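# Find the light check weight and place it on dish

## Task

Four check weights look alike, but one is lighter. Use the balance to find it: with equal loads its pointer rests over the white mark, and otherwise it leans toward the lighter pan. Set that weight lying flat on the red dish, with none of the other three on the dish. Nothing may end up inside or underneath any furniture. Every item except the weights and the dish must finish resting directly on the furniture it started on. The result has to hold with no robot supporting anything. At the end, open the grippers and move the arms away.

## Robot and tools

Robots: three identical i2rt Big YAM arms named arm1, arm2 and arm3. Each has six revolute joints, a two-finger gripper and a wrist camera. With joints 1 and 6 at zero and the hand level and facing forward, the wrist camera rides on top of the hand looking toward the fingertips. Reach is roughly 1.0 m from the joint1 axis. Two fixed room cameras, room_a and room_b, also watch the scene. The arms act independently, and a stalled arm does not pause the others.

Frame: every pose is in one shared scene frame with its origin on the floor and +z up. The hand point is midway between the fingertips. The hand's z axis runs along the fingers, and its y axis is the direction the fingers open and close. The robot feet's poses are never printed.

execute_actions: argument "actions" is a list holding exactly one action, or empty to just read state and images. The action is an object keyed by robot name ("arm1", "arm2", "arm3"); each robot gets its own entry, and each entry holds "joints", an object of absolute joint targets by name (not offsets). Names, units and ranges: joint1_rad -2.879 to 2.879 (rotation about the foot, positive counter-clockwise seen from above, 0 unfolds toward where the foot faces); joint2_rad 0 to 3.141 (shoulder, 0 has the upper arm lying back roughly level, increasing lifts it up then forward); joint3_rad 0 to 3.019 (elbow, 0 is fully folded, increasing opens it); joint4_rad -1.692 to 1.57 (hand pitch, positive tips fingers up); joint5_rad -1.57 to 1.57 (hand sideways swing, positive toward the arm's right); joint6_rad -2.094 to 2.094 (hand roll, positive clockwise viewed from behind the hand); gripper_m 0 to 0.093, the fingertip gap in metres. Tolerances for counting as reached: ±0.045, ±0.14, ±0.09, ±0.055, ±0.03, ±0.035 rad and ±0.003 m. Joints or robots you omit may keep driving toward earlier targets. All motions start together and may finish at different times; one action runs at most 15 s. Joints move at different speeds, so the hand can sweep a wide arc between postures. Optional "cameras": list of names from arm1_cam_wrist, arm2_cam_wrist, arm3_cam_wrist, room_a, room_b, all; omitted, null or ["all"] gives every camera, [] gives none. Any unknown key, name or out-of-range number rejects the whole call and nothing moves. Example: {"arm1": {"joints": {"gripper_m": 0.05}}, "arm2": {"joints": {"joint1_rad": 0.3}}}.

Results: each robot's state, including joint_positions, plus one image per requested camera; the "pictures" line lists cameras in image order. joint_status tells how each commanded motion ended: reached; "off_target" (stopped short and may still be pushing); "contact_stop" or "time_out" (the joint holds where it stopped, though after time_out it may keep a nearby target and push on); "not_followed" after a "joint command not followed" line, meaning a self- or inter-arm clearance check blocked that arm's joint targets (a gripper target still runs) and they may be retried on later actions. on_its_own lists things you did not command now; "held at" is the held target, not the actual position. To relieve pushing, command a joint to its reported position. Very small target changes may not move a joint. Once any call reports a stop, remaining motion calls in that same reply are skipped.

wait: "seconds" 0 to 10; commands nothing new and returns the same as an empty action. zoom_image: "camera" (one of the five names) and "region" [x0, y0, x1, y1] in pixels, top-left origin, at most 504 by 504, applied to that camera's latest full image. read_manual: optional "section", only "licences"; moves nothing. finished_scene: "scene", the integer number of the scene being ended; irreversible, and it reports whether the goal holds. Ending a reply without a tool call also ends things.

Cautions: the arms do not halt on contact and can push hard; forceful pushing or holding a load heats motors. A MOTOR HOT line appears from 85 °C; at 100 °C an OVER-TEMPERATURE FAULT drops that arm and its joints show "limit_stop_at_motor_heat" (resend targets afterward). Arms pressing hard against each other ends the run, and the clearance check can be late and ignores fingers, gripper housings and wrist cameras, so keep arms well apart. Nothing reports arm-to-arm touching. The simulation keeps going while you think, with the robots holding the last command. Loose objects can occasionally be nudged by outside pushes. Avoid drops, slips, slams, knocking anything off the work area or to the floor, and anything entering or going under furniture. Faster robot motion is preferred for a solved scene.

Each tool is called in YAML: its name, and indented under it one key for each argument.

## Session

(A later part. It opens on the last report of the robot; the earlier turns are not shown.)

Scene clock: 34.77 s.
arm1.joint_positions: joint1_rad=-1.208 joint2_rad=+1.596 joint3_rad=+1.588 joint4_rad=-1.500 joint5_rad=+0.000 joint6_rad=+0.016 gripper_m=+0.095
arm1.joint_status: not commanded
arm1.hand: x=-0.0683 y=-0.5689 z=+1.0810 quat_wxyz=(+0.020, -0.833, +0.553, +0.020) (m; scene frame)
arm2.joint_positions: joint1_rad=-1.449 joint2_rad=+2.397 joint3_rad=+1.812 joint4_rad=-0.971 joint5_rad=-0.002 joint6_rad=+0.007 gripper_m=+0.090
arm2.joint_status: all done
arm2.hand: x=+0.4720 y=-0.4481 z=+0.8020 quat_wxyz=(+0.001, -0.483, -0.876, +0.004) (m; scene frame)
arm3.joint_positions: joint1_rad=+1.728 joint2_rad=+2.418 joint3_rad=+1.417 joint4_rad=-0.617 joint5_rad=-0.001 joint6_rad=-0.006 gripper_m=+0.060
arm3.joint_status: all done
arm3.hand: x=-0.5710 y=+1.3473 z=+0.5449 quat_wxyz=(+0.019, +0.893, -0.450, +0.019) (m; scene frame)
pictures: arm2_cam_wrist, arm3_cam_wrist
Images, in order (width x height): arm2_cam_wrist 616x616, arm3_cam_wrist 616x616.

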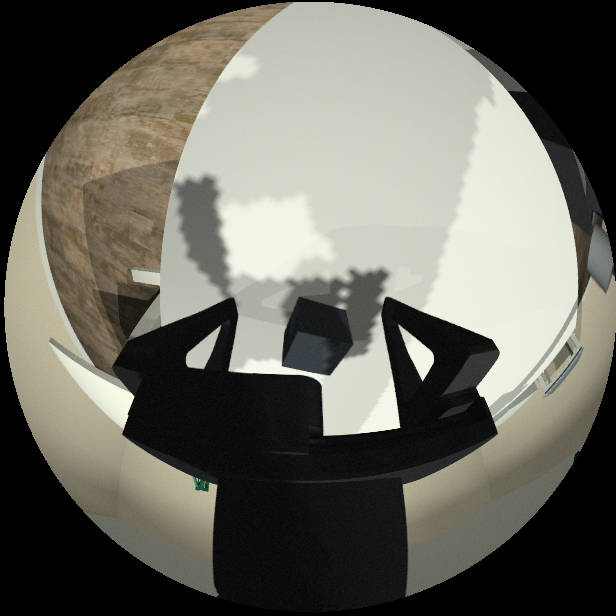

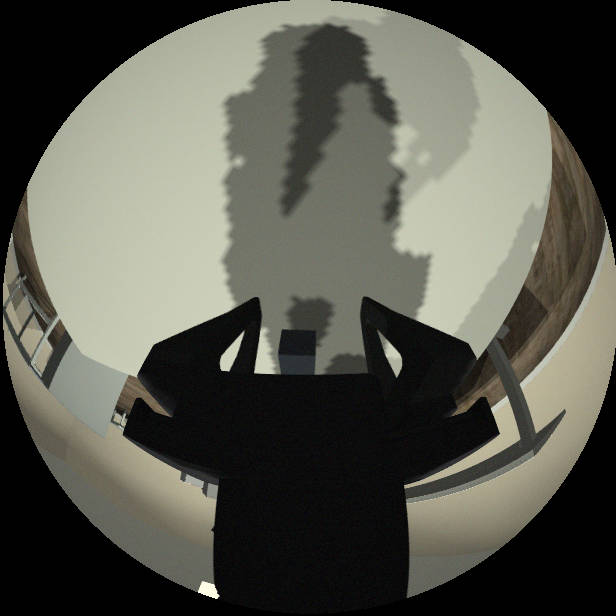

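execute_actions:
  actions:
    - {"arm3":{"joints":{"gripper_m":0.0}},"arm2":{"joints":{"gripper_m":0.0}}}
  cameras: []

execute_actions:
  actions:
    - {"arm3":{"joints":{"joint2_rad":1.7,"joint3_rad":1.6,"joint4_rad":-1.45}},"arm2":{"joints":{"joint2_rad":1.7,"joint3_rad":1.6,"joint4_rad":-1.45}}}
  cameras: []

execute_actions:
  actions:
    - {"arm3":{"joints":{"joint1_rad":-0.6}},"arm2":{"joints":{"joint1_rad":0.45}}}

Scene clock: 36.90 s.
arm1.joint_positions: joint1_rad=-1.208 joint2_rad=+1.596 joint3_rad=+1.588 joint4_rad=-1.500 joint5_rad=+0.000 joint6_rad=+0.016 gripper_m=+0.095
arm1.joint_status: not commanded
arm1.hand: x=-0.0683 y=-0.5689 z=+1.0810 quat_wxyz=(+0.020, -0.833, +0.553, +0.020) (m; scene frame)
arm2.joint_positions: joint1_rad=-1.449 joint2_rad=+2.397 joint3_rad=+1.812 joint4_rad=-0.970 joint5_rad=+0.000 joint6_rad=+0.006 gripper_m=+0.031
arm2.joint_status: gripper_m off_target (ended at +0.031, target +0.000)
arm2.hand: x=+0.4718 y=-0.4484 z=+0.8020 quat_wxyz=(+0.001, -0.482, -0.876, +0.005) (m; scene frame)
arm3.joint_positions: joint1_rad=+1.728 joint2_rad=+2.418 joint3_rad=+1.417 joint4_rad=-0.617 joint5_rad=-0.001 joint6_rad=-0.006 gripper_m=+0.000
arm3.joint_status: all done
arm3.hand: x=-0.5710 y=+1.3473 z=+0.5449 quat_wxyz=(+0.019, +0.893, -0.450, +0.019) (m; scene frame)
pictures: none
No camera images: the call's "cameras" was empty. Leave "cameras" out to get every camera's image.

Scene clock: 38.57 s.
arm1.joint_positions: joint1_rad=-1.208 joint2_rad=+1.596 joint3_rad=+1.588 joint4_rad=-1.500 joint5_rad=+0.000 joint6_rad=+0.016 gripper_m=+0.095
arm1.joint_status: not commanded
arm1.hand: x=-0.0683 y=-0.5689 z=+1.0810 quat_wxyz=(+0.020, -0.833, +0.553, +0.020) (m; scene frame)
arm2.joint_positions: joint1_rad=-1.449 joint2_rad=+1.703 joint3_rad=+1.580 joint4_rad=-1.440 joint5_rad=+0.000 joint6_rad=+0.006 gripper_m=+0.031
arm2.joint_status: all done
arm2.hand: x=+0.3965 y=-0.3252 z=+1.1273 quat_wxyz=(+0.005, -0.482, -0.876, +0.003) (m; scene frame)
arm3.joint_positions: joint1_rad=+1.728 joint2_rad=+1.701 joint3_rad=+1.588 joint4_rad=-1.434 joint5_rad=-0.001 joint6_rad=-0.006 gripper_m=+0.000
arm3.joint_status: all done
arm3.hand: x=-0.5538 y=+1.3357 z=+0.9905 quat_wxyz=(+0.003, +0.893, -0.450, -0.013) (m; scene frame)
pictures: none
No camera images: the call's "cameras" was empty. Leave "cameras" out to get every camera's image.

Scene clock: 40.83 s.
arm1.joint_positions: joint1_rad=-1.208 joint2_rad=+1.596 joint3_rad=+1.588 joint4_rad=-1.500 joint5_rad=+0.000 joint6_rad=+0.016 gripper_m=+0.095
arm1.joint_status: not commanded
arm1.hand: x=-0.0683 y=-0.5689 z=+1.0810 quat_wxyz=(+0.020, -0.833, +0.553, +0.020) (m; scene frame)
arm2.joint_positions: joint1_rad=+0.460 joint2_rad=+1.703 joint3_rad=+1.580 joint4_rad=-1.440 joint5_rad=-0.002 joint6_rad=+0.006 gripper_m=+0.031
arm2.joint_status: all done
arm2.hand: x=+0.4362 y=+0.5226 z=+1.1321 quat_wxyz=(+0.003, +0.436, -0.900, -0.009) (m; scene frame)
arm3.joint_positions: joint1_rad=-0.608 joint2_rad=+1.701 joint3_rad=+1.588 joint4_rad=-1.434 joint5_rad=+0.001 joint6_rad=-0.006 gripper_m=+0.000
arm3.joint_status: all done
arm3.hand: x=+0.2742 y=+0.8418 z=+0.9880 quat_wxyz=(-0.007, -0.064, -0.998, +0.008) (m; scene frame)
pictures: arm1_cam_wrist, arm2_cam_wrist, arm3_cam_wrist, room_a, room_b
Images, in order (width x height): arm1_cam_wrist 616x616, arm2_cam_wrist 616x616, arm3_cam_wrist 616x616, room_a 896x504, room_b 896x504.

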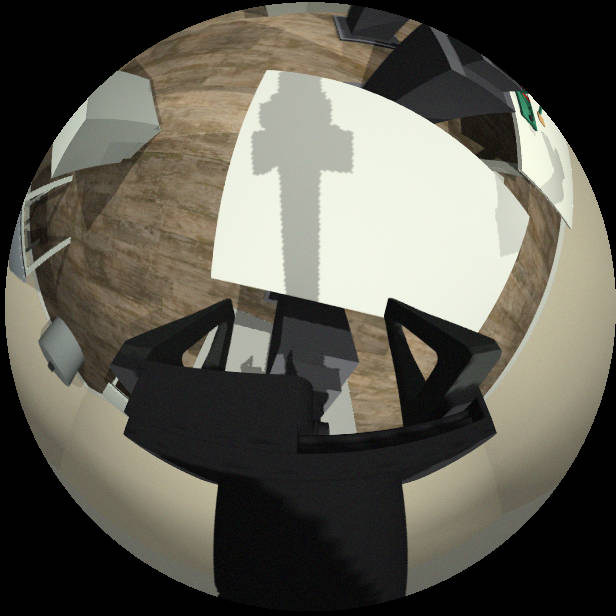

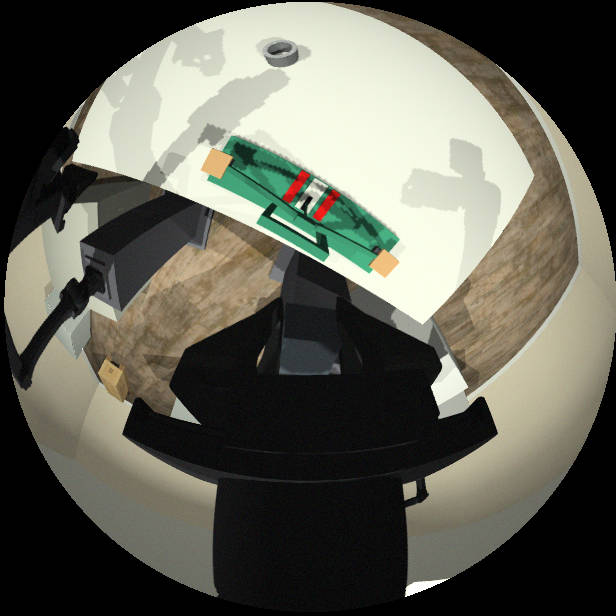

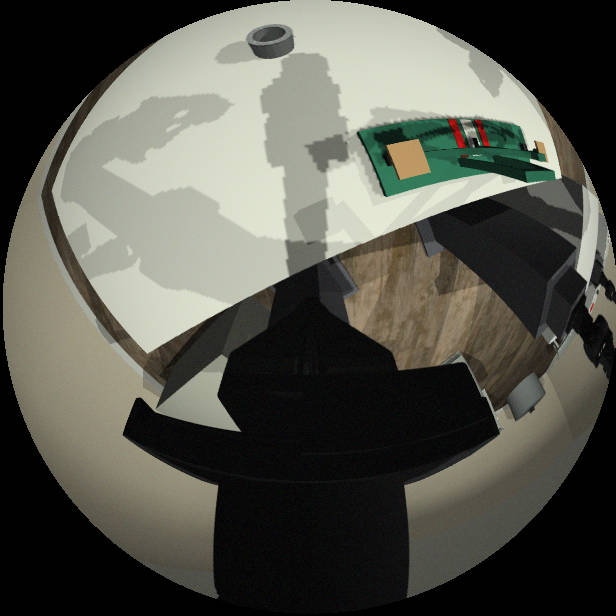

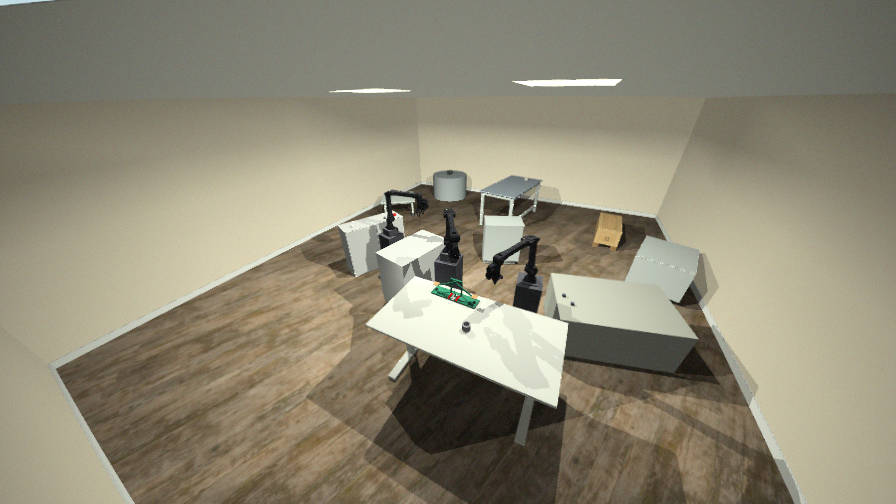

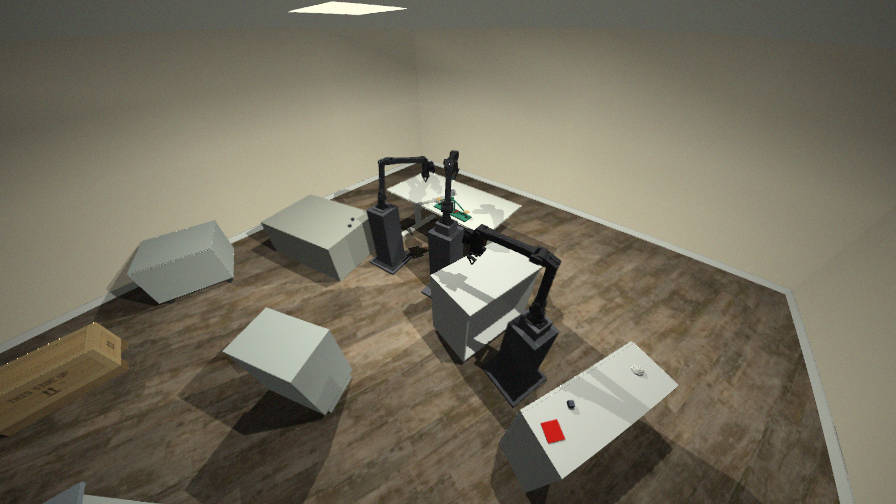

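execute_actions:
  actions:
    - {"arm3":{"joints":{"gripper_m":0.06,"joint1_rad":1.735,"joint2_rad":2.28,"joint3_rad":1.4,"joint4_rad":-0.72}},"arm2":{"joints":{"joint1_rad":0.2,"joint2_rad":2.0,"joint3_rad":1.75,"joint4_rad":-1.32}}}
  cameras: ["arm3_cam_wrist","arm2_cam_wrist"]

Scene clock: 44.47 s.
arm1.joint_positions: joint1_rad=-1.208 joint2_rad=+1.596 joint3_rad=+1.588 joint4_rad=-1.500 joint5_rad=+0.000 joint6_rad=+0.016 gripper_m=+0.095
arm1.joint_status: not commanded
arm1.hand: x=-0.0683 y=-0.5689 z=+1.0810 quat_wxyz=(+0.020, -0.833, +0.553, +0.020) (m; scene frame)
arm2.joint_positions: joint1_rad=+0.204 joint2_rad=+2.021 joint3_rad=+1.712 joint4_rad=-1.321 joint5_rad=+0.002 joint6_rad=+0.006 gripper_m=+0.031
arm2.joint_status: all done
arm2.hand: x=+0.5895 y=+0.4752 z=+1.0061 quat_wxyz=(+0.034, +0.317, -0.948, +0.005) (m; scene frame)
arm3.joint_positions: joint1_rad=+1.735 joint2_rad=+2.306 joint3_rad=+1.405 joint4_rad=-0.714 joint5_rad=-0.003 joint6_rad=-0.008 gripper_m=+0.060
arm3.joint_status: all done
arm3.hand: x=-0.5780 y=+1.3513 z=+0.6025 quat_wxyz=(+0.019, +0.895, -0.446, +0.017) (m; scene frame)
pictures: arm2_cam_wrist, arm3_cam_wrist
Images, in order (width x height): arm2_cam_wrist 616x616, arm3_cam_wrist 616x616.

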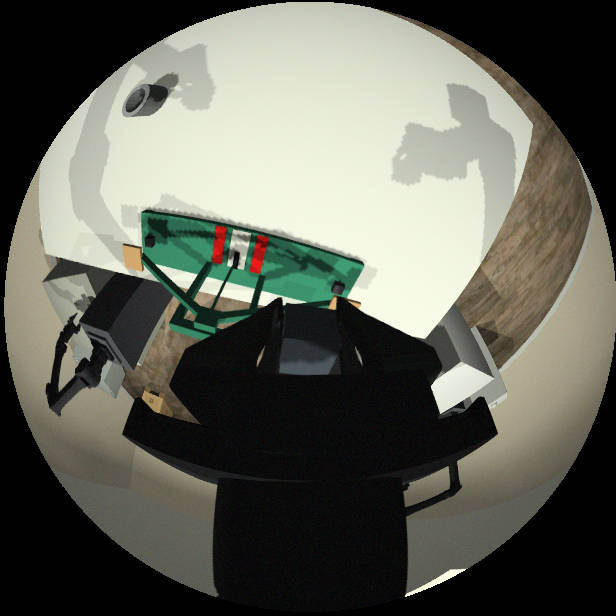

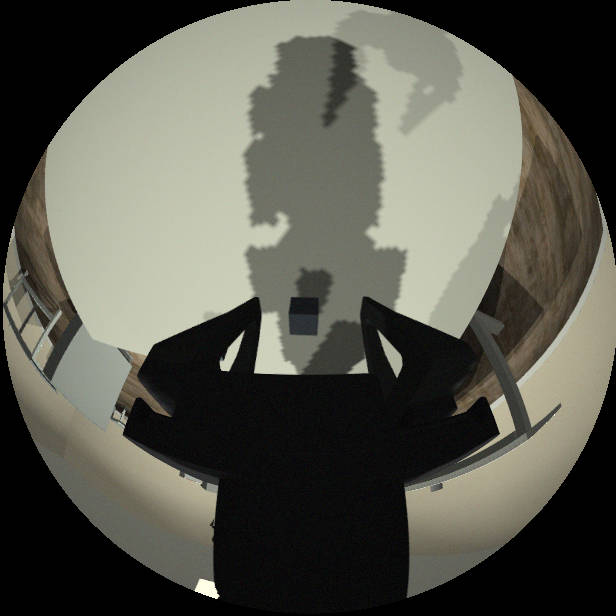

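execute_actions:
  actions:
    - {"arm3":{"joints":{"joint2_rad":2.43,"joint3_rad":1.37,"joint4_rad":-0.55}},"arm2":{"joints":{"joint1_rad":0.13,"joint2_rad":2.15,"joint3_rad":1.72,"joint4_rad":-1.15}}}
  cameras: ["arm3_cam_wrist","arm2_cam_wrist","room_b"]

Scene clock: 46.97 s.
arm1.joint_positions: joint1_rad=-1.208 joint2_rad=+1.596 joint3_rad=+1.588 joint4_rad=-1.500 joint5_rad=+0.000 joint6_rad=+0.016 gripper_m=+0.095
arm1.joint_status: not commanded
arm1.hand: x=-0.0683 y=-0.5689 z=+1.0810 quat_wxyz=(+0.020, -0.833, +0.553, +0.020) (m; scene frame)
arm2.joint_positions: joint1_rad=+0.121 joint2_rad=+2.168 joint3_rad=+1.712 joint4_rad=-1.160 joint5_rad=+0.001 joint6_rad=+0.006 gripper_m=+0.031
arm2.joint_status: all done
arm2.hand: x=+0.6377 y=+0.4494 z=+0.9161 quat_wxyz=(+0.028, +0.278, -0.960, +0.001) (m; scene frame)
arm3.joint_positions: joint1_rad=+1.735 joint2_rad=+2.436 joint3_rad=+1.369 joint4_rad=-0.566 joint5_rad=-0.003 joint6_rad=-0.008 gripper_m=+0.060
arm3.joint_status: all done
arm3.hand: x=-0.5613 y=+1.3269 z=+0.5263 quat_wxyz=(+0.023, +0.895, -0.446, +0.025) (m; scene frame)
pictures: arm2_cam_wrist, arm3_cam_wrist, room_b
Images, in order (width x height): arm2_cam_wrist 616x616, arm3_cam_wrist 616x616, room_b 896x504.

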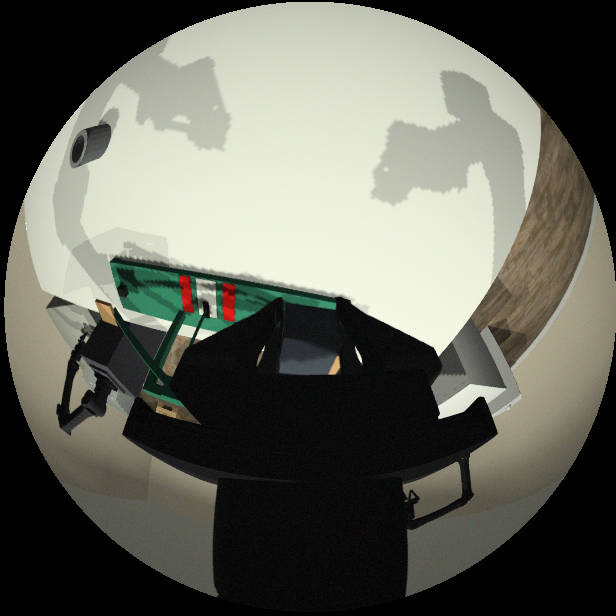

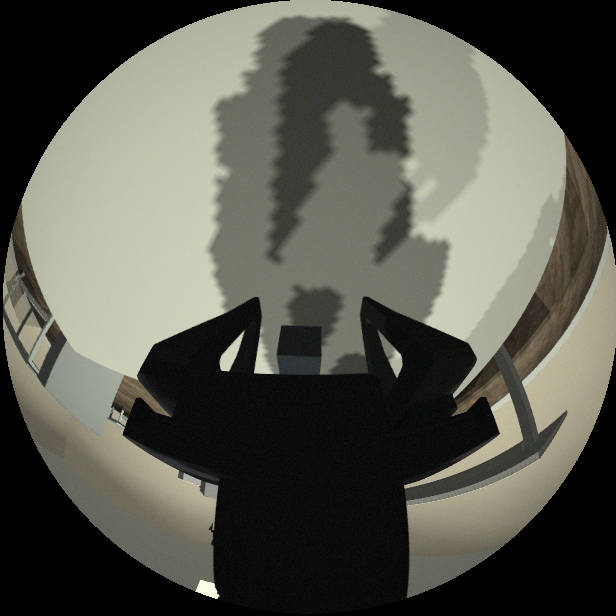

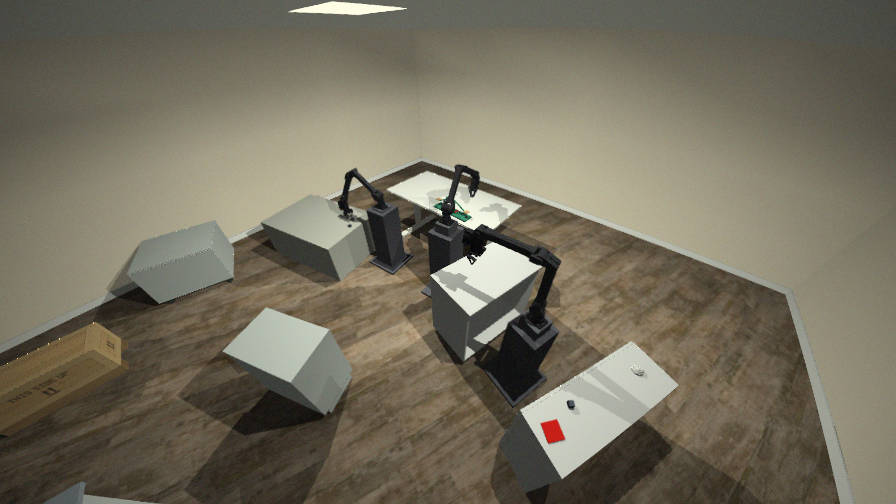

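execute_actions:
  actions:
    - {"arm3":{"joints":{"gripper_m":0.0}},"arm2":{"joints":{"joint1_rad":0.07,"joint2_rad":2.2,"joint3_rad":1.68,"joint4_rad":-1.07}}}
  cameras: ["arm2_cam_wrist"]

Scene clock: 49.03 s.
arm1.joint_positions: joint1_rad=-1.208 joint2_rad=+1.596 joint3_rad=+1.588 joint4_rad=-1.500 joint5_rad=+0.000 joint6_rad=+0.016 gripper_m=+0.095
arm1.joint_status: not commanded
arm1.hand: x=-0.0683 y=-0.5689 z=+1.0810 quat_wxyz=(+0.020, -0.833, +0.553, +0.020) (m; scene frame)
arm2.joint_positions: joint1_rad=+0.065 joint2_rad=+2.190 joint3_rad=+1.687 joint4_rad=-1.082 joint5_rad=+0.001 joint6_rad=+0.006 gripper_m=+0.031
arm2.joint_status: all done
arm2.hand: x=+0.6599 y=+0.4222 z=+0.8936 quat_wxyz=(+0.013, +0.251, -0.968, -0.003) (m; scene frame)
arm3.joint_positions: joint1_rad=+1.735 joint2_rad=+2.436 joint3_rad=+1.369 joint4_rad=-0.566 joint5_rad=-0.003 joint6_rad=-0.007 gripper_m=+0.000
arm3.joint_status: all done
arm3.hand: x=-0.5613 y=+1.3269 z=+0.5263 quat_wxyz=(+0.023, +0.894, -0.446, +0.025) (m; scene frame)
pictures: arm2_cam_wrist
Images, in order (width x height): arm2_cam_wrist 616x616.

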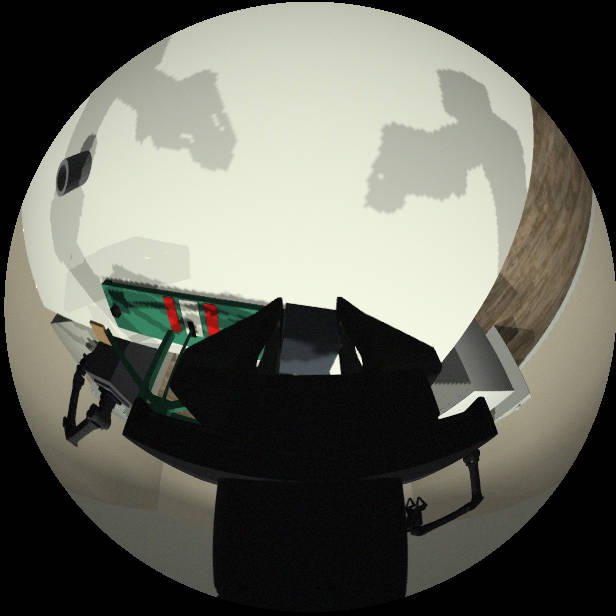

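execute_actions:
  actions:
    - {"arm3":{"joints":{"gripper_m":0.07,"joint2_rad":2.3,"joint3_rad":1.3,"joint4_rad":-0.6}},"arm2":{"joints":{"gripper_m":0.06}}}
  cameras: ["arm2_cam_wrist","arm3_cam_wrist"]

execute_actions:
  actions:
    - {"arm2":{"joints":{"joint2_rad":1.9,"joint3_rad":1.7,"joint4_rad":-1.35}}}
  cameras: ["arm2_cam_wrist","arm3_cam_wrist"]

Scene clock: 52.17 s.
arm1.joint_positions: joint1_rad=-1.208 joint2_rad=+1.596 joint3_rad=+1.588 joint4_rad=-1.500 joint5_rad=+0.000 joint6_rad=+0.016 gripper_m=+0.095
arm1.joint_status: not commanded
arm1.hand: x=-0.0683 y=-0.5689 z=+1.0810 quat_wxyz=(+0.020, -0.833, +0.553, +0.020) (m; scene frame)
arm2.joint_positions: joint1_rad=+0.065 joint2_rad=+2.190 joint3_rad=+1.687 joint4_rad=-1.082 joint5_rad=+0.001 joint6_rad=+0.006 gripper_m=+0.060
arm2.joint_status: all done
arm2.hand: x=+0.6599 y=+0.4222 z=+0.8936 quat_wxyz=(+0.013, +0.251, -0.968, -0.003) (m; scene frame)
arm3.joint_positions: joint1_rad=+1.735 joint2_rad=+2.300 joint3_rad=+1.297 joint4_rad=-0.589 joint5_rad=-0.003 joint6_rad=-0.007 gripper_m=+0.070
arm3.joint_status: all done
arm3.hand: x=-0.5618 y=+1.3290 z=+0.5817 quat_wxyz=(+0.014, +0.895, -0.446, +0.007) (m; scene frame)
pictures: arm2_cam_wrist, arm3_cam_wrist
Images, in order (width x height): arm2_cam_wrist 616x616, arm3_cam_wrist 616x616.

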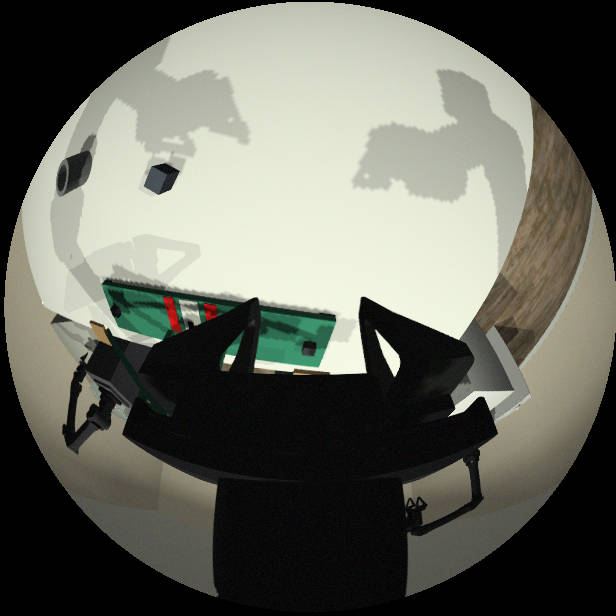

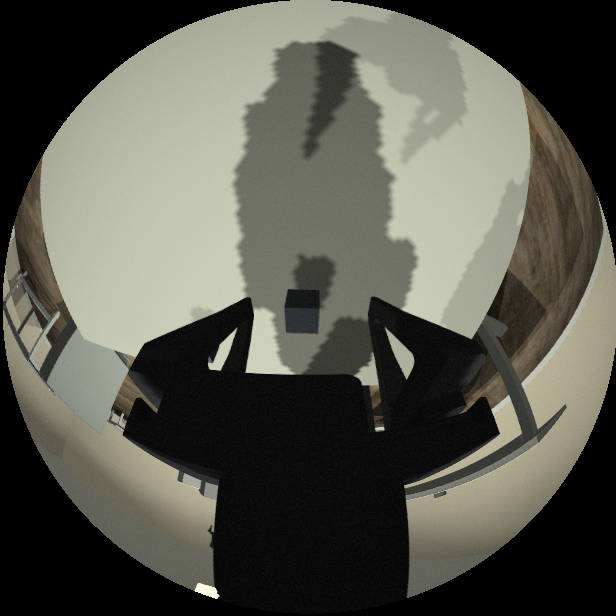

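Scene clock: 53.53 s.
arm1.joint_positions: joint1_rad=-1.208 joint2_rad=+1.596 joint3_rad=+1.588 joint4_rad=-1.500 joint5_rad=+0.000 joint6_rad=+0.016 gripper_m=+0.095
arm1.joint_status: not commanded
arm1.hand: x=-0.0683 y=-0.5689 z=+1.0810 quat_wxyz=(+0.020, -0.833, +0.553, +0.020) (m; scene frame)
arm2.joint_positions: joint1_rad=+0.065 joint2_rad=+1.886 joint3_rad=+1.687 joint4_rad=-1.338 joint5_rad=+0.001 joint6_rad=+0.006 gripper_m=+0.060
arm2.joint_status: all done
arm2.hand: x=+0.6265 y=+0.4006 z=+1.0724 quat_wxyz=(-0.010, +0.251, -0.968, -0.009) (m; scene frame)
arm3.joint_positions: joint1_rad=+1.735 joint2_rad=+2.300 joint3_rad=+1.297 joint4_rad=-0.589 joint5_rad=-0.003 joint6_rad=-0.007 gripper_m=+0.070
arm3.joint_status: not commanded
arm3.hand: x=-0.5618 y=+1.3290 z=+0.5817 quat_wxyz=(+0.014, +0.895, -0.446, +0.007) (m; scene frame)
pictures: arm2_cam_wrist, arm3_cam_wrist
Images, in order (width x height): arm2_cam_wrist 616x616, arm3_cam_wrist 616x616.

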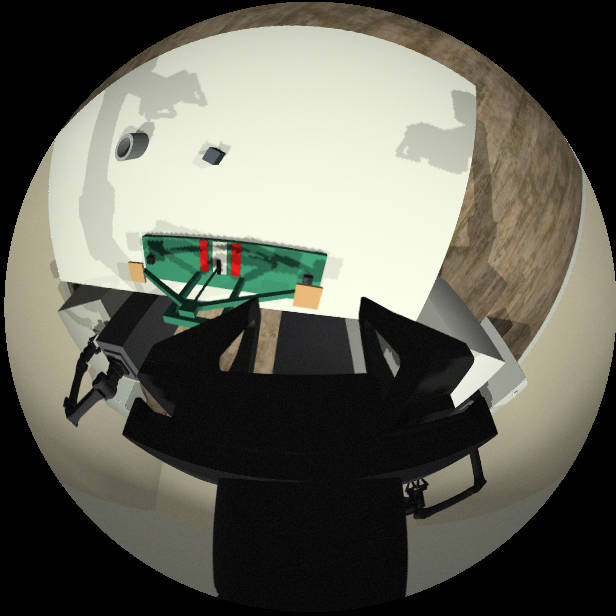

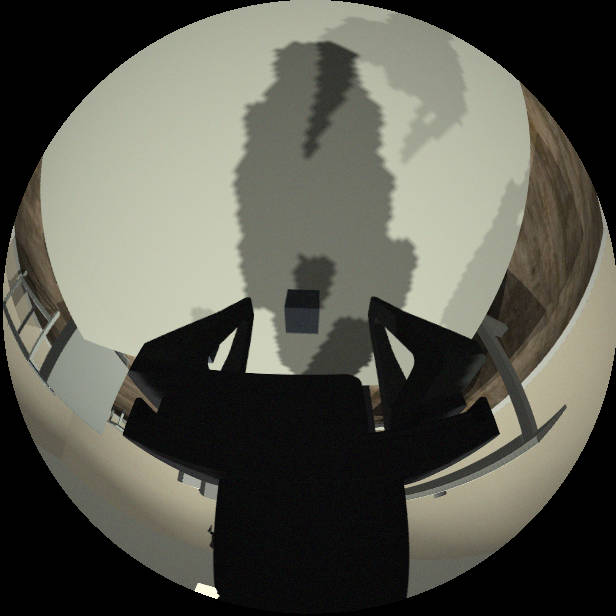

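execute_actions:
  actions:
    - {"arm3":{"joints":{"joint2_rad":2.38,"joint3_rad":1.24,"joint4_rad":-0.44}},"arm2":{"joints":{"gripper_m":0.08,"joint1_rad":0.3,"joint2_rad":2.35,"joint3_rad":2.05,"joint4_rad":-1.27}}}
  cameras: ["arm2_cam_wrist","arm3_cam_wrist"]

Scene clock: 57.03 s.
arm1.joint_positions: joint1_rad=-1.208 joint2_rad=+1.596 joint3_rad=+1.588 joint4_rad=-1.500 joint5_rad=+0.000 joint6_rad=+0.016 gripper_m=+0.095
arm1.joint_status: not commanded
arm1.hand: x=-0.0683 y=-0.5689 z=+1.0810 quat_wxyz=(+0.020, -0.833, +0.553, +0.020) (m; scene frame)
arm2.joint_positions: joint1_rad=+0.294 joint2_rad=+2.358 joint3_rad=+1.997 joint4_rad=-1.274 joint5_rad=-0.001 joint6_rad=+0.006 gripper_m=+0.080
arm2.joint_status: all done
arm2.hand: x=+0.6135 y=+0.5734 z=+0.8949 quat_wxyz=(+0.036, +0.360, -0.932, +0.005) (m; scene frame)
arm3.joint_positions: joint1_rad=+1.735 joint2_rad=+2.382 joint3_rad=+1.242 joint4_rad=-0.457 joint5_rad=-0.003 joint6_rad=-0.007 gripper_m=+0.070
arm3.joint_status: all done
arm3.hand: x=-0.5451 y=+1.3052 z=+0.5314 quat_wxyz=(+0.015, +0.895, -0.446, +0.009) (m; scene frame)
pictures: arm2_cam_wrist, arm3_cam_wrist
Images, in order (width x height): arm2_cam_wrist 616x616, arm3_cam_wrist 616x616.

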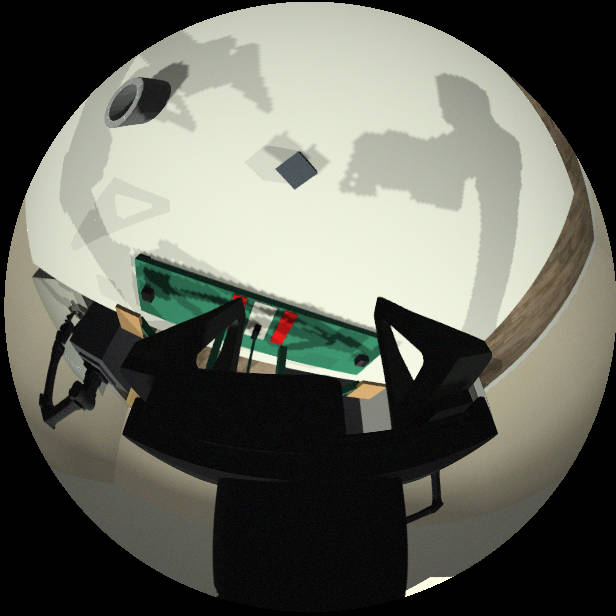

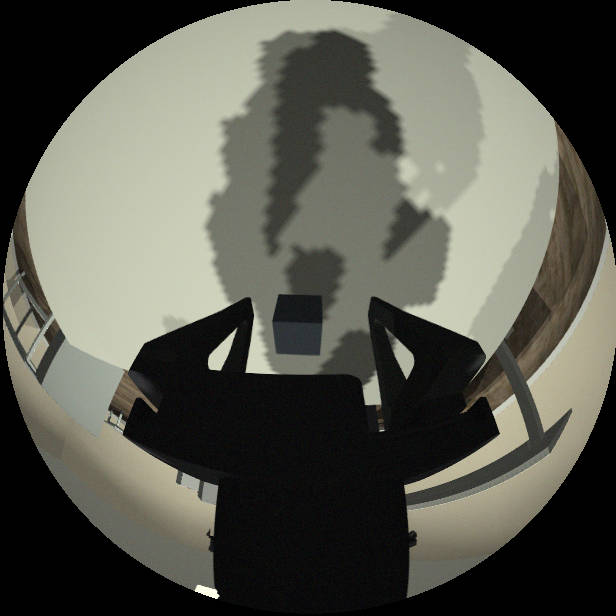

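execute_actions:
  actions:
    - {"arm3":{"joints":{"gripper_m":0.0}},"arm2":{"joints":{"joint1_rad":0.32,"joint2_rad":2.7,"joint3_rad":2.63,"joint4_rad":-1.47}}}
  cameras: ["arm2_cam_wrist"]

Scene clock: 60.20 s.
arm1.joint_positions: joint1_rad=-1.208 joint2_rad=+1.596 joint3_rad=+1.588 joint4_rad=-1.500 joint5_rad=+0.000 joint6_rad=+0.016 gripper_m=+0.095
arm1.joint_status: not commanded
arm1.hand: x=-0.0683 y=-0.5689 z=+1.0810 quat_wxyz=(+0.020, -0.833, +0.553, +0.020) (m; scene frame)
arm2.joint_positions: joint1_rad=+0.315 joint2_rad=+2.693 joint3_rad=+2.582 joint4_rad=-1.460 joint5_rad=-0.001 joint6_rad=+0.006 gripper_m=+0.080
arm2.joint_status: all done
arm2.hand: x=+0.6702 y=+0.6478 z=+0.8705 quat_wxyz=(+0.006, +0.370, -0.929, -0.006) (m; scene frame)
arm3.joint_positions: joint1_rad=+1.735 joint2_rad=+2.382 joint3_rad=+1.242 joint4_rad=-0.457 joint5_rad=-0.002 joint6_rad=-0.007 gripper_m=+0.000
arm3.joint_status: all done
arm3.hand: x=-0.5451 y=+1.3053 z=+0.5314 quat_wxyz=(+0.015, +0.895, -0.446, +0.009) (m; scene frame)
pictures: arm2_cam_wrist
Images, in order (width x height): arm2_cam_wrist 616x616.

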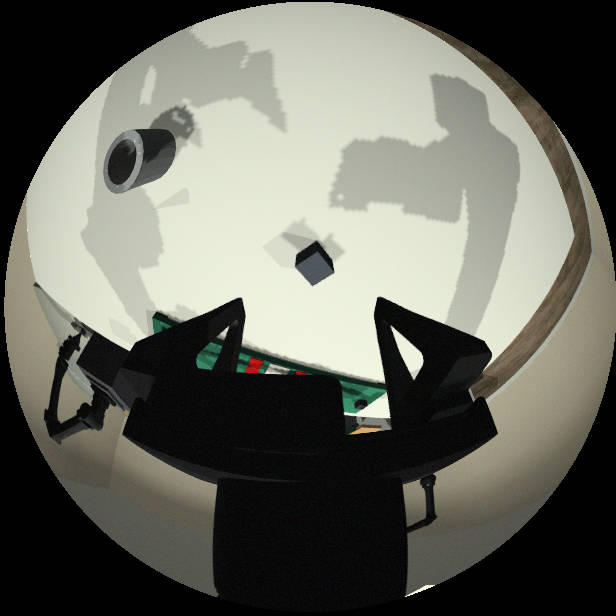

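execute_actions:
  actions:
    - {"arm3":{"joints":{"gripper_m":0.07}},"arm2":{"joints":{"joint2_rad":2.85,"joint3_rad":2.78,"joint4_rad":-1.47}}}
  cameras: []

execute_actions:
  actions:
    - {"arm3":{"joints":{"joint2_rad":2.45,"joint3_rad":1.24,"joint4_rad":-0.37}}}
  cameras: ["arm2_cam_wrist","arm3_cam_wrist"]

Scene clock: 63.47 s.
arm1.joint_positions: joint1_rad=-1.208 joint2_rad=+1.596 joint3_rad=+1.588 joint4_rad=-1.500 joint5_rad=+0.000 joint6_rad=+0.016 gripper_m=+0.095
arm1.joint_status: not commanded
arm1.hand: x=-0.0683 y=-0.5689 z=+1.0810 quat_wxyz=(+0.020, -0.833, +0.553, +0.020) (m; scene frame)
arm2.joint_positions: joint1_rad=+0.315 joint2_rad=+2.837 joint3_rad=+2.726 joint4_rad=-1.461 joint5_rad=-0.001 joint6_rad=+0.006 gripper_m=+0.080
arm2.joint_status: all done
arm2.hand: x=+0.6771 y=+0.6556 z=+0.8161 quat_wxyz=(+0.007, +0.370, -0.929, -0.006) (m; scene frame)
arm3.joint_positions: joint1_rad=+1.735 joint2_rad=+2.382 joint3_rad=+1.242 joint4_rad=-0.457 joint5_rad=-0.002 joint6_rad=-0.007 gripper_m=+0.070
arm3.joint_status: all done
arm3.hand: x=-0.5451 y=+1.3053 z=+0.5314 quat_wxyz=(+0.015, +0.895, -0.446, +0.009) (m; scene frame)
pictures: none
No camera images: the call's "cameras" was empty. Leave "cameras" out to get every camera's image.

Scene clock: 64.30 s.
arm1.joint_positions: joint1_rad=-1.208 joint2_rad=+1.596 joint3_rad=+1.588 joint4_rad=-1.500 joint5_rad=+0.000 joint6_rad=+0.016 gripper_m=+0.095
arm1.joint_status: not commanded
arm1.hand: x=-0.0683 y=-0.5689 z=+1.0810 quat_wxyz=(+0.020, -0.833, +0.553, +0.020) (m; scene frame)
arm2.joint_positions: joint1_rad=+0.315 joint2_rad=+2.837 joint3_rad=+2.726 joint4_rad=-1.461 joint5_rad=-0.001 joint6_rad=+0.006 gripper_m=+0.080
arm2.joint_status: not commanded
arm2.hand: x=+0.6771 y=+0.6556 z=+0.8161 quat_wxyz=(+0.007, +0.370, -0.929, -0.006) (m; scene frame)
arm3.joint_positions: joint1_rad=+1.736 joint2_rad=+2.429 joint3_rad=+1.242 joint4_rad=-0.383 joint5_rad=+0.000 joint6_rad=-0.007 gripper_m=+0.070
arm3.joint_status: all done
arm3.hand: x=-0.5456 y=+1.3050 z=+0.5090 quat_wxyz=(+0.008, +0.895, -0.446, -0.002) (m; scene frame)
pictures: arm2_cam_wrist, arm3_cam_wrist
Images, in order (width x height): arm2_cam_wrist 616x616, arm3_cam_wrist 616x616.

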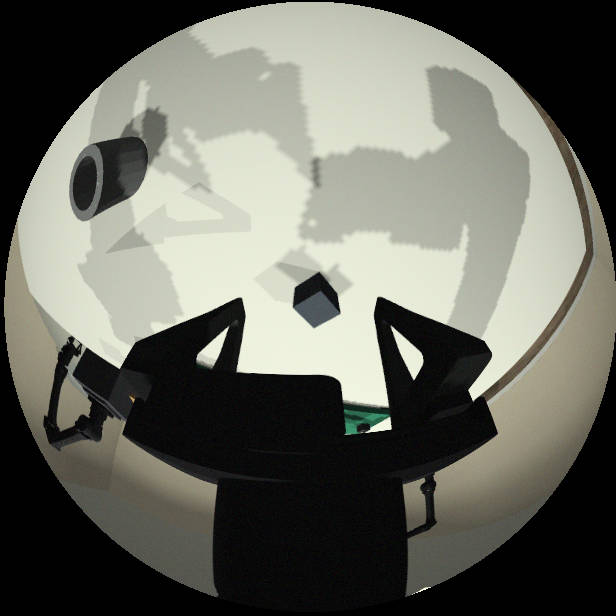

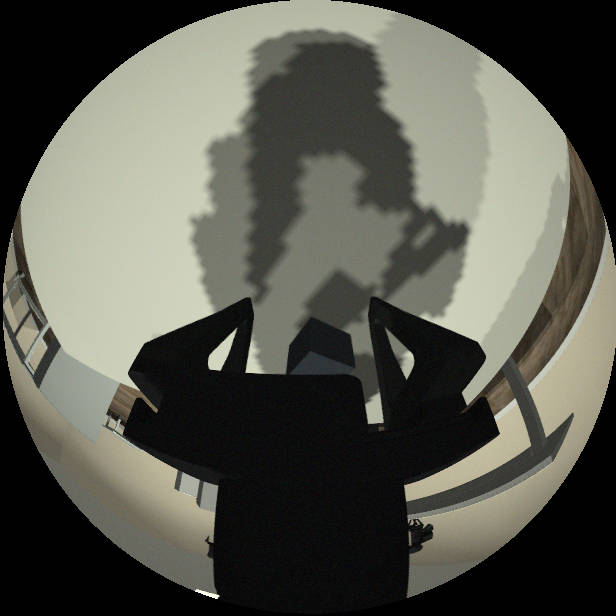

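execute_actions:
  actions:
    - {"arm3":{"joints":{"gripper_m":0.0}},"arm2":{"joints":{"joint2_rad":2.96,"joint3_rad":2.86,"joint4_rad":-1.47}}}
  cameras: ["arm2_cam_wrist","arm3_cam_wrist"]

Scene clock: 66.57 s.
arm1.joint_positions: joint1_rad=-1.208 joint2_rad=+1.596 joint3_rad=+1.588 joint4_rad=-1.500 joint5_rad=+0.000 joint6_rad=+0.016 gripper_m=+0.095
arm1.joint_status: not commanded
arm1.hand: x=-0.0683 y=-0.5689 z=+1.0810 quat_wxyz=(+0.020, -0.833, +0.553, +0.020) (m; scene frame)
arm2.joint_positions: joint1_rad=+0.315 joint2_rad=+2.945 joint3_rad=+2.812 joint4_rad=-1.461 joint5_rad=-0.001 joint6_rad=+0.006 gripper_m=+0.080
arm2.joint_status: all done
arm2.hand: x=+0.6737 y=+0.6534 z=+0.7665 quat_wxyz=(+0.017, +0.370, -0.929, -0.002) (m; scene frame)
arm3.joint_positions: joint1_rad=+1.736 joint2_rad=+2.429 joint3_rad=+1.242 joint4_rad=-0.383 joint5_rad=+0.000 joint6_rad=-0.007 gripper_m=+0.000
arm3.joint_status: all done
arm3.hand: x=-0.5455 y=+1.3050 z=+0.5090 quat_wxyz=(+0.008, +0.895, -0.446, -0.002) (m; scene frame)
pictures: arm2_cam_wrist, arm3_cam_wrist
Images, in order (width x height): arm2_cam_wrist 616x616, arm3_cam_wrist 616x616.

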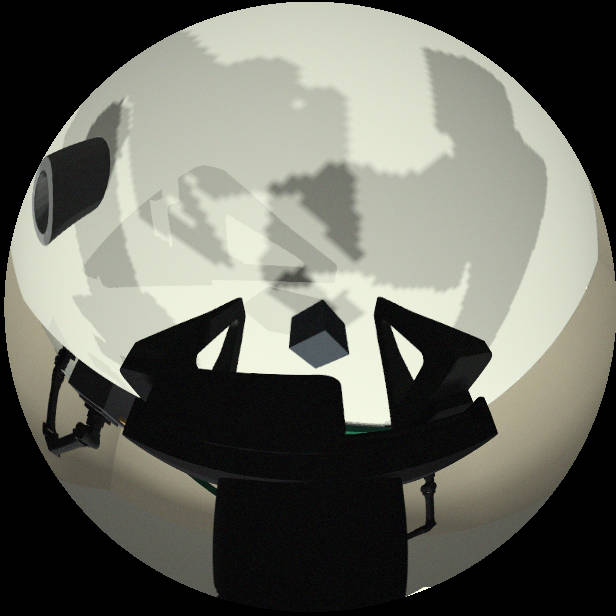

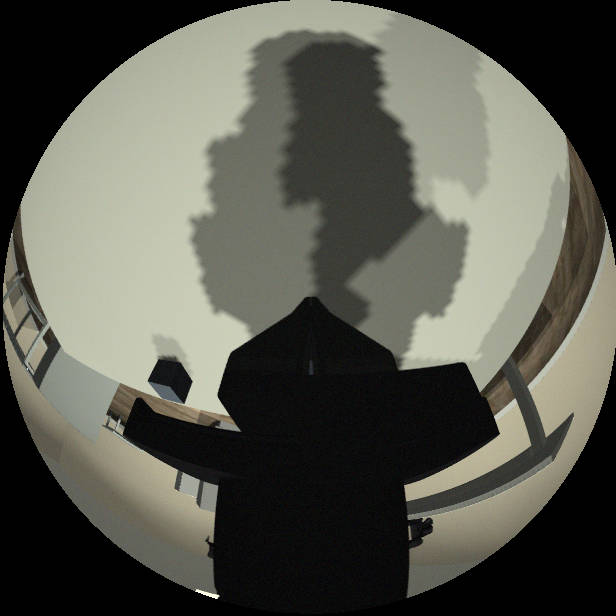

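execute_actions:
  actions:
    - {"arm3":{"joints":{"gripper_m":0.07,"joint2_rad":2.1,"joint3_rad":1.1,"joint4_rad":-0.57}},"arm2":{"joints":{"gripper_m":0}}}
  cameras: ["arm3_cam_wrist"]

Scene clock: 69.47 s.
arm1.joint_positions: joint1_rad=-1.208 joint2_rad=+1.596 joint3_rad=+1.588 joint4_rad=-1.500 joint5_rad=+0.000 joint6_rad=+0.016 gripper_m=+0.095
arm1.joint_status: not commanded
arm1.hand: x=-0.0683 y=-0.5689 z=+1.0810 quat_wxyz=(+0.020, -0.833, +0.553, +0.020) (m; scene frame)
arm2.joint_positions: joint1_rad=+0.315 joint2_rad=+2.945 joint3_rad=+2.812 joint4_rad=-1.461 joint5_rad=-0.001 joint6_rad=+0.006 gripper_m=+0.001
arm2.joint_status: all done
arm2.hand: x=+0.6737 y=+0.6534 z=+0.7665 quat_wxyz=(+0.017, +0.370, -0.929, -0.002) (m; scene frame)
arm3.joint_positions: joint1_rad=+1.736 joint2_rad=+2.083 joint3_rad=+1.086 joint4_rad=-0.555 joint5_rad=-0.002 joint6_rad=-0.007 gripper_m=+0.070
arm3.joint_status: all done
arm3.hand: x=-0.5340 y=+1.2925 z=+0.6429 quat_wxyz=(+0.004, +0.895, -0.446, -0.011) (m; scene frame)
pictures: arm3_cam_wrist
Images, in order (width x height): arm3_cam_wrist 616x616.

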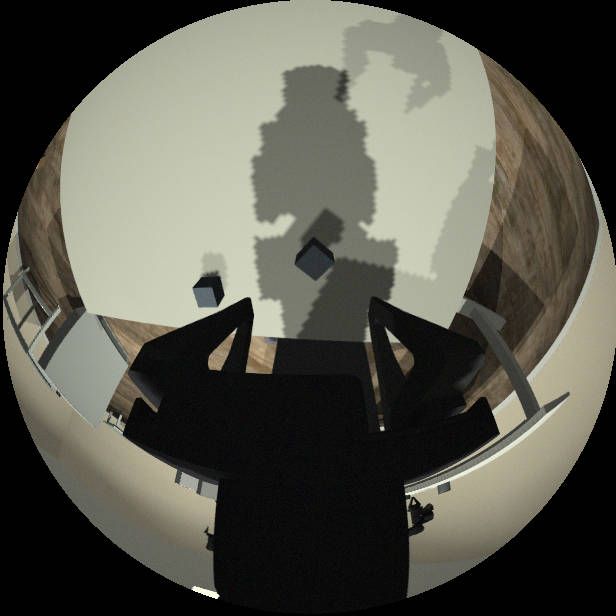

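execute_actions:
  actions:
    - {"arm3":{"joints":{"gripper_m":0.09,"joint2_rad":2.4,"joint3_rad":1.42,"joint4_rad":-0.59}},"arm2":{"joints":{"gripper_m":0.085,"joint2_rad":2.88,"joint3_rad":2.8}}}
  cameras: ["arm2_cam_wrist","arm3_cam_wrist"]

Scene clock: 72.73 s.
arm1.joint_positions: joint1_rad=-1.208 joint2_rad=+1.596 joint3_rad=+1.588 joint4_rad=-1.500 joint5_rad=+0.000 joint6_rad=+0.016 gripper_m=+0.095
arm1.joint_status: not commanded
arm1.hand: x=-0.0683 y=-0.5689 z=+1.0810 quat_wxyz=(+0.020, -0.833, +0.553, +0.020) (m; scene frame)
arm2.joint_positions: joint1_rad=+0.315 joint2_rad=+2.873 joint3_rad=+2.810 joint4_rad=-1.461 joint5_rad=-0.001 joint6_rad=+0.006 gripper_m=+0.085
arm2.joint_status: all done
arm2.hand: x=+0.6879 y=+0.6657 z=+0.8211 quat_wxyz=(-0.015, +0.369, -0.929, -0.015) (m; scene frame)
arm3.joint_positions: joint1_rad=+1.736 joint2_rad=+2.401 joint3_rad=+1.382 joint4_rad=-0.578 joint5_rad=-0.002 joint6_rad=-0.007 gripper_m=+0.090
arm3.joint_status: all done
arm3.hand: x=-0.5721 y=+1.3411 z=+0.5468 quat_wxyz=(+0.015, +0.895, -0.446, +0.009) (m; scene frame)
pictures: arm2_cam_wrist, arm3_cam_wrist
Images, in order (width x height): arm2_cam_wrist 616x616, arm3_cam_wrist 616x616.

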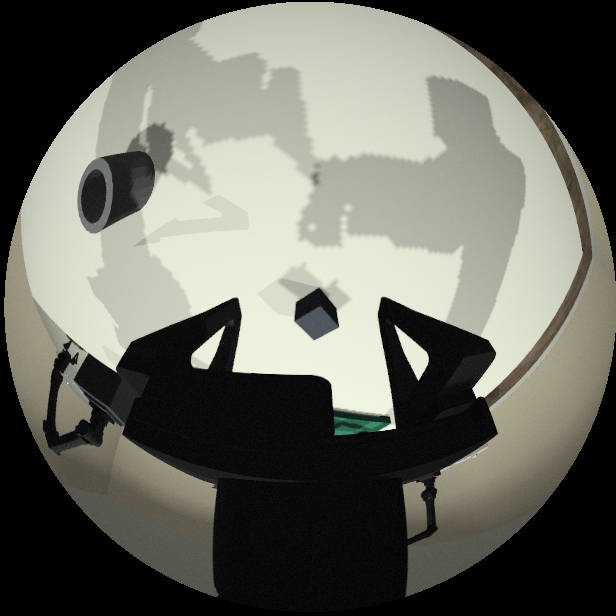

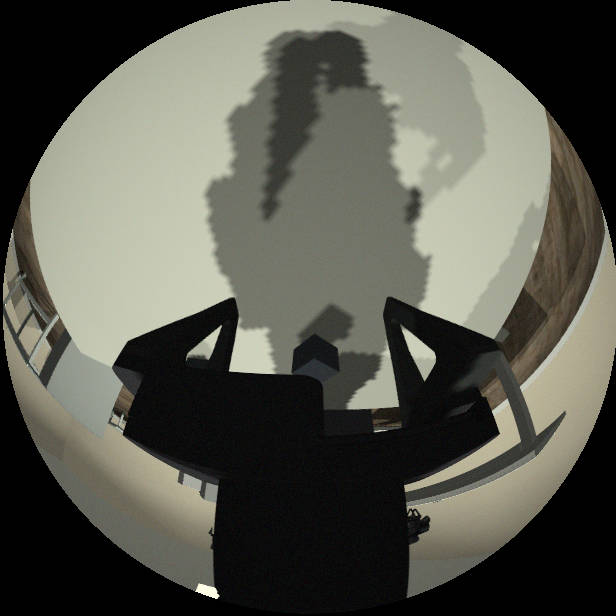

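execute_actions:
  actions:
    - {"arm3":{"joints":{"joint2_rad":2.47,"joint3_rad":1.29,"joint4_rad":-0.4}},"arm2":{"joints":{"joint2_rad":3.0,"joint3_rad":2.85,"joint4_rad":-1.42}}}
  cameras: ["arm2_cam_wrist","arm3_cam_wrist"]

Scene clock: 74.97 s.
arm1.joint_positions: joint1_rad=-1.208 joint2_rad=+1.596 joint3_rad=+1.588 joint4_rad=-1.500 joint5_rad=+0.000 joint6_rad=+0.016 gripper_m=+0.095
arm1.joint_status: not commanded
arm1.hand: x=-0.0683 y=-0.5689 z=+1.0810 quat_wxyz=(+0.020, -0.833, +0.553, +0.020) (m; scene frame)
arm2.joint_positions: joint1_rad=+0.317 joint2_rad=+2.974 joint3_rad=+2.821 joint4_rad=-1.428 joint5_rad=+0.000 joint6_rad=+0.006 gripper_m=+0.085
arm2.joint_status: all done
arm2.hand: x=+0.6743 y=+0.6557 z=+0.7478 quat_wxyz=(+0.011, +0.370, -0.929, -0.004) (m; scene frame)
arm3.joint_positions: joint1_rad=+1.740 joint2_rad=+2.446 joint3_rad=+1.299 joint4_rad=-0.419 joint5_rad=+0.001 joint6_rad=-0.009 gripper_m=+0.090
arm3.joint_status: all done
arm3.hand: x=-0.5578 y=+1.3184 z=+0.5091 quat_wxyz=(+0.006, +0.896, -0.443, -0.004) (m; scene frame)
pictures: arm2_cam_wrist, arm3_cam_wrist
Images, in order (width x height): arm2_cam_wrist 616x616, arm3_cam_wrist 616x616.

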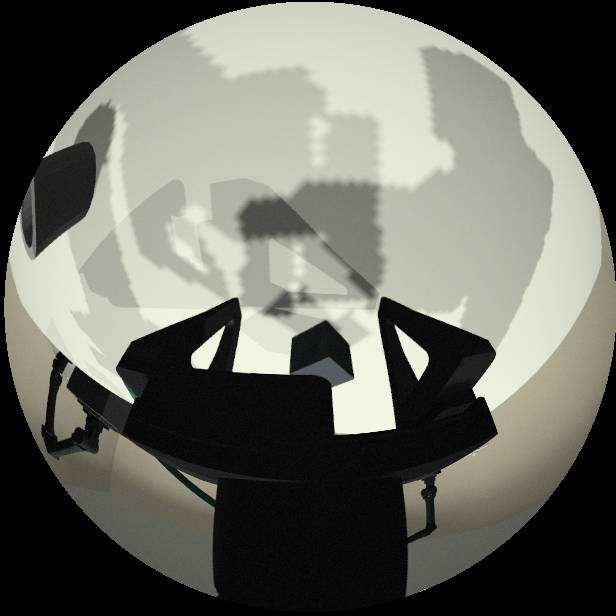

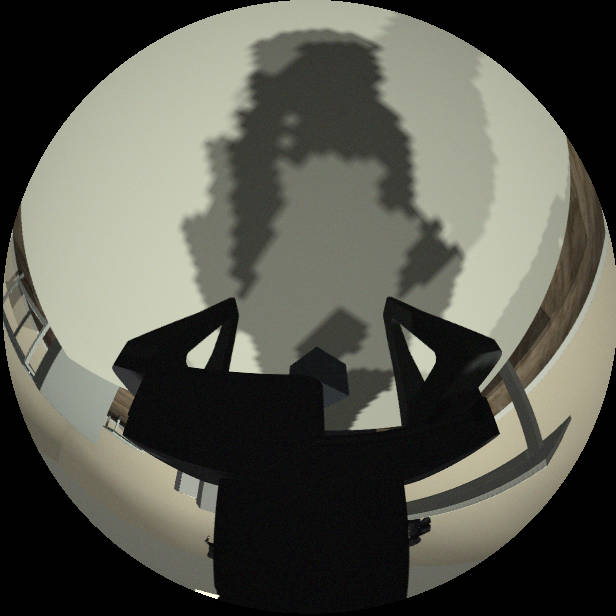

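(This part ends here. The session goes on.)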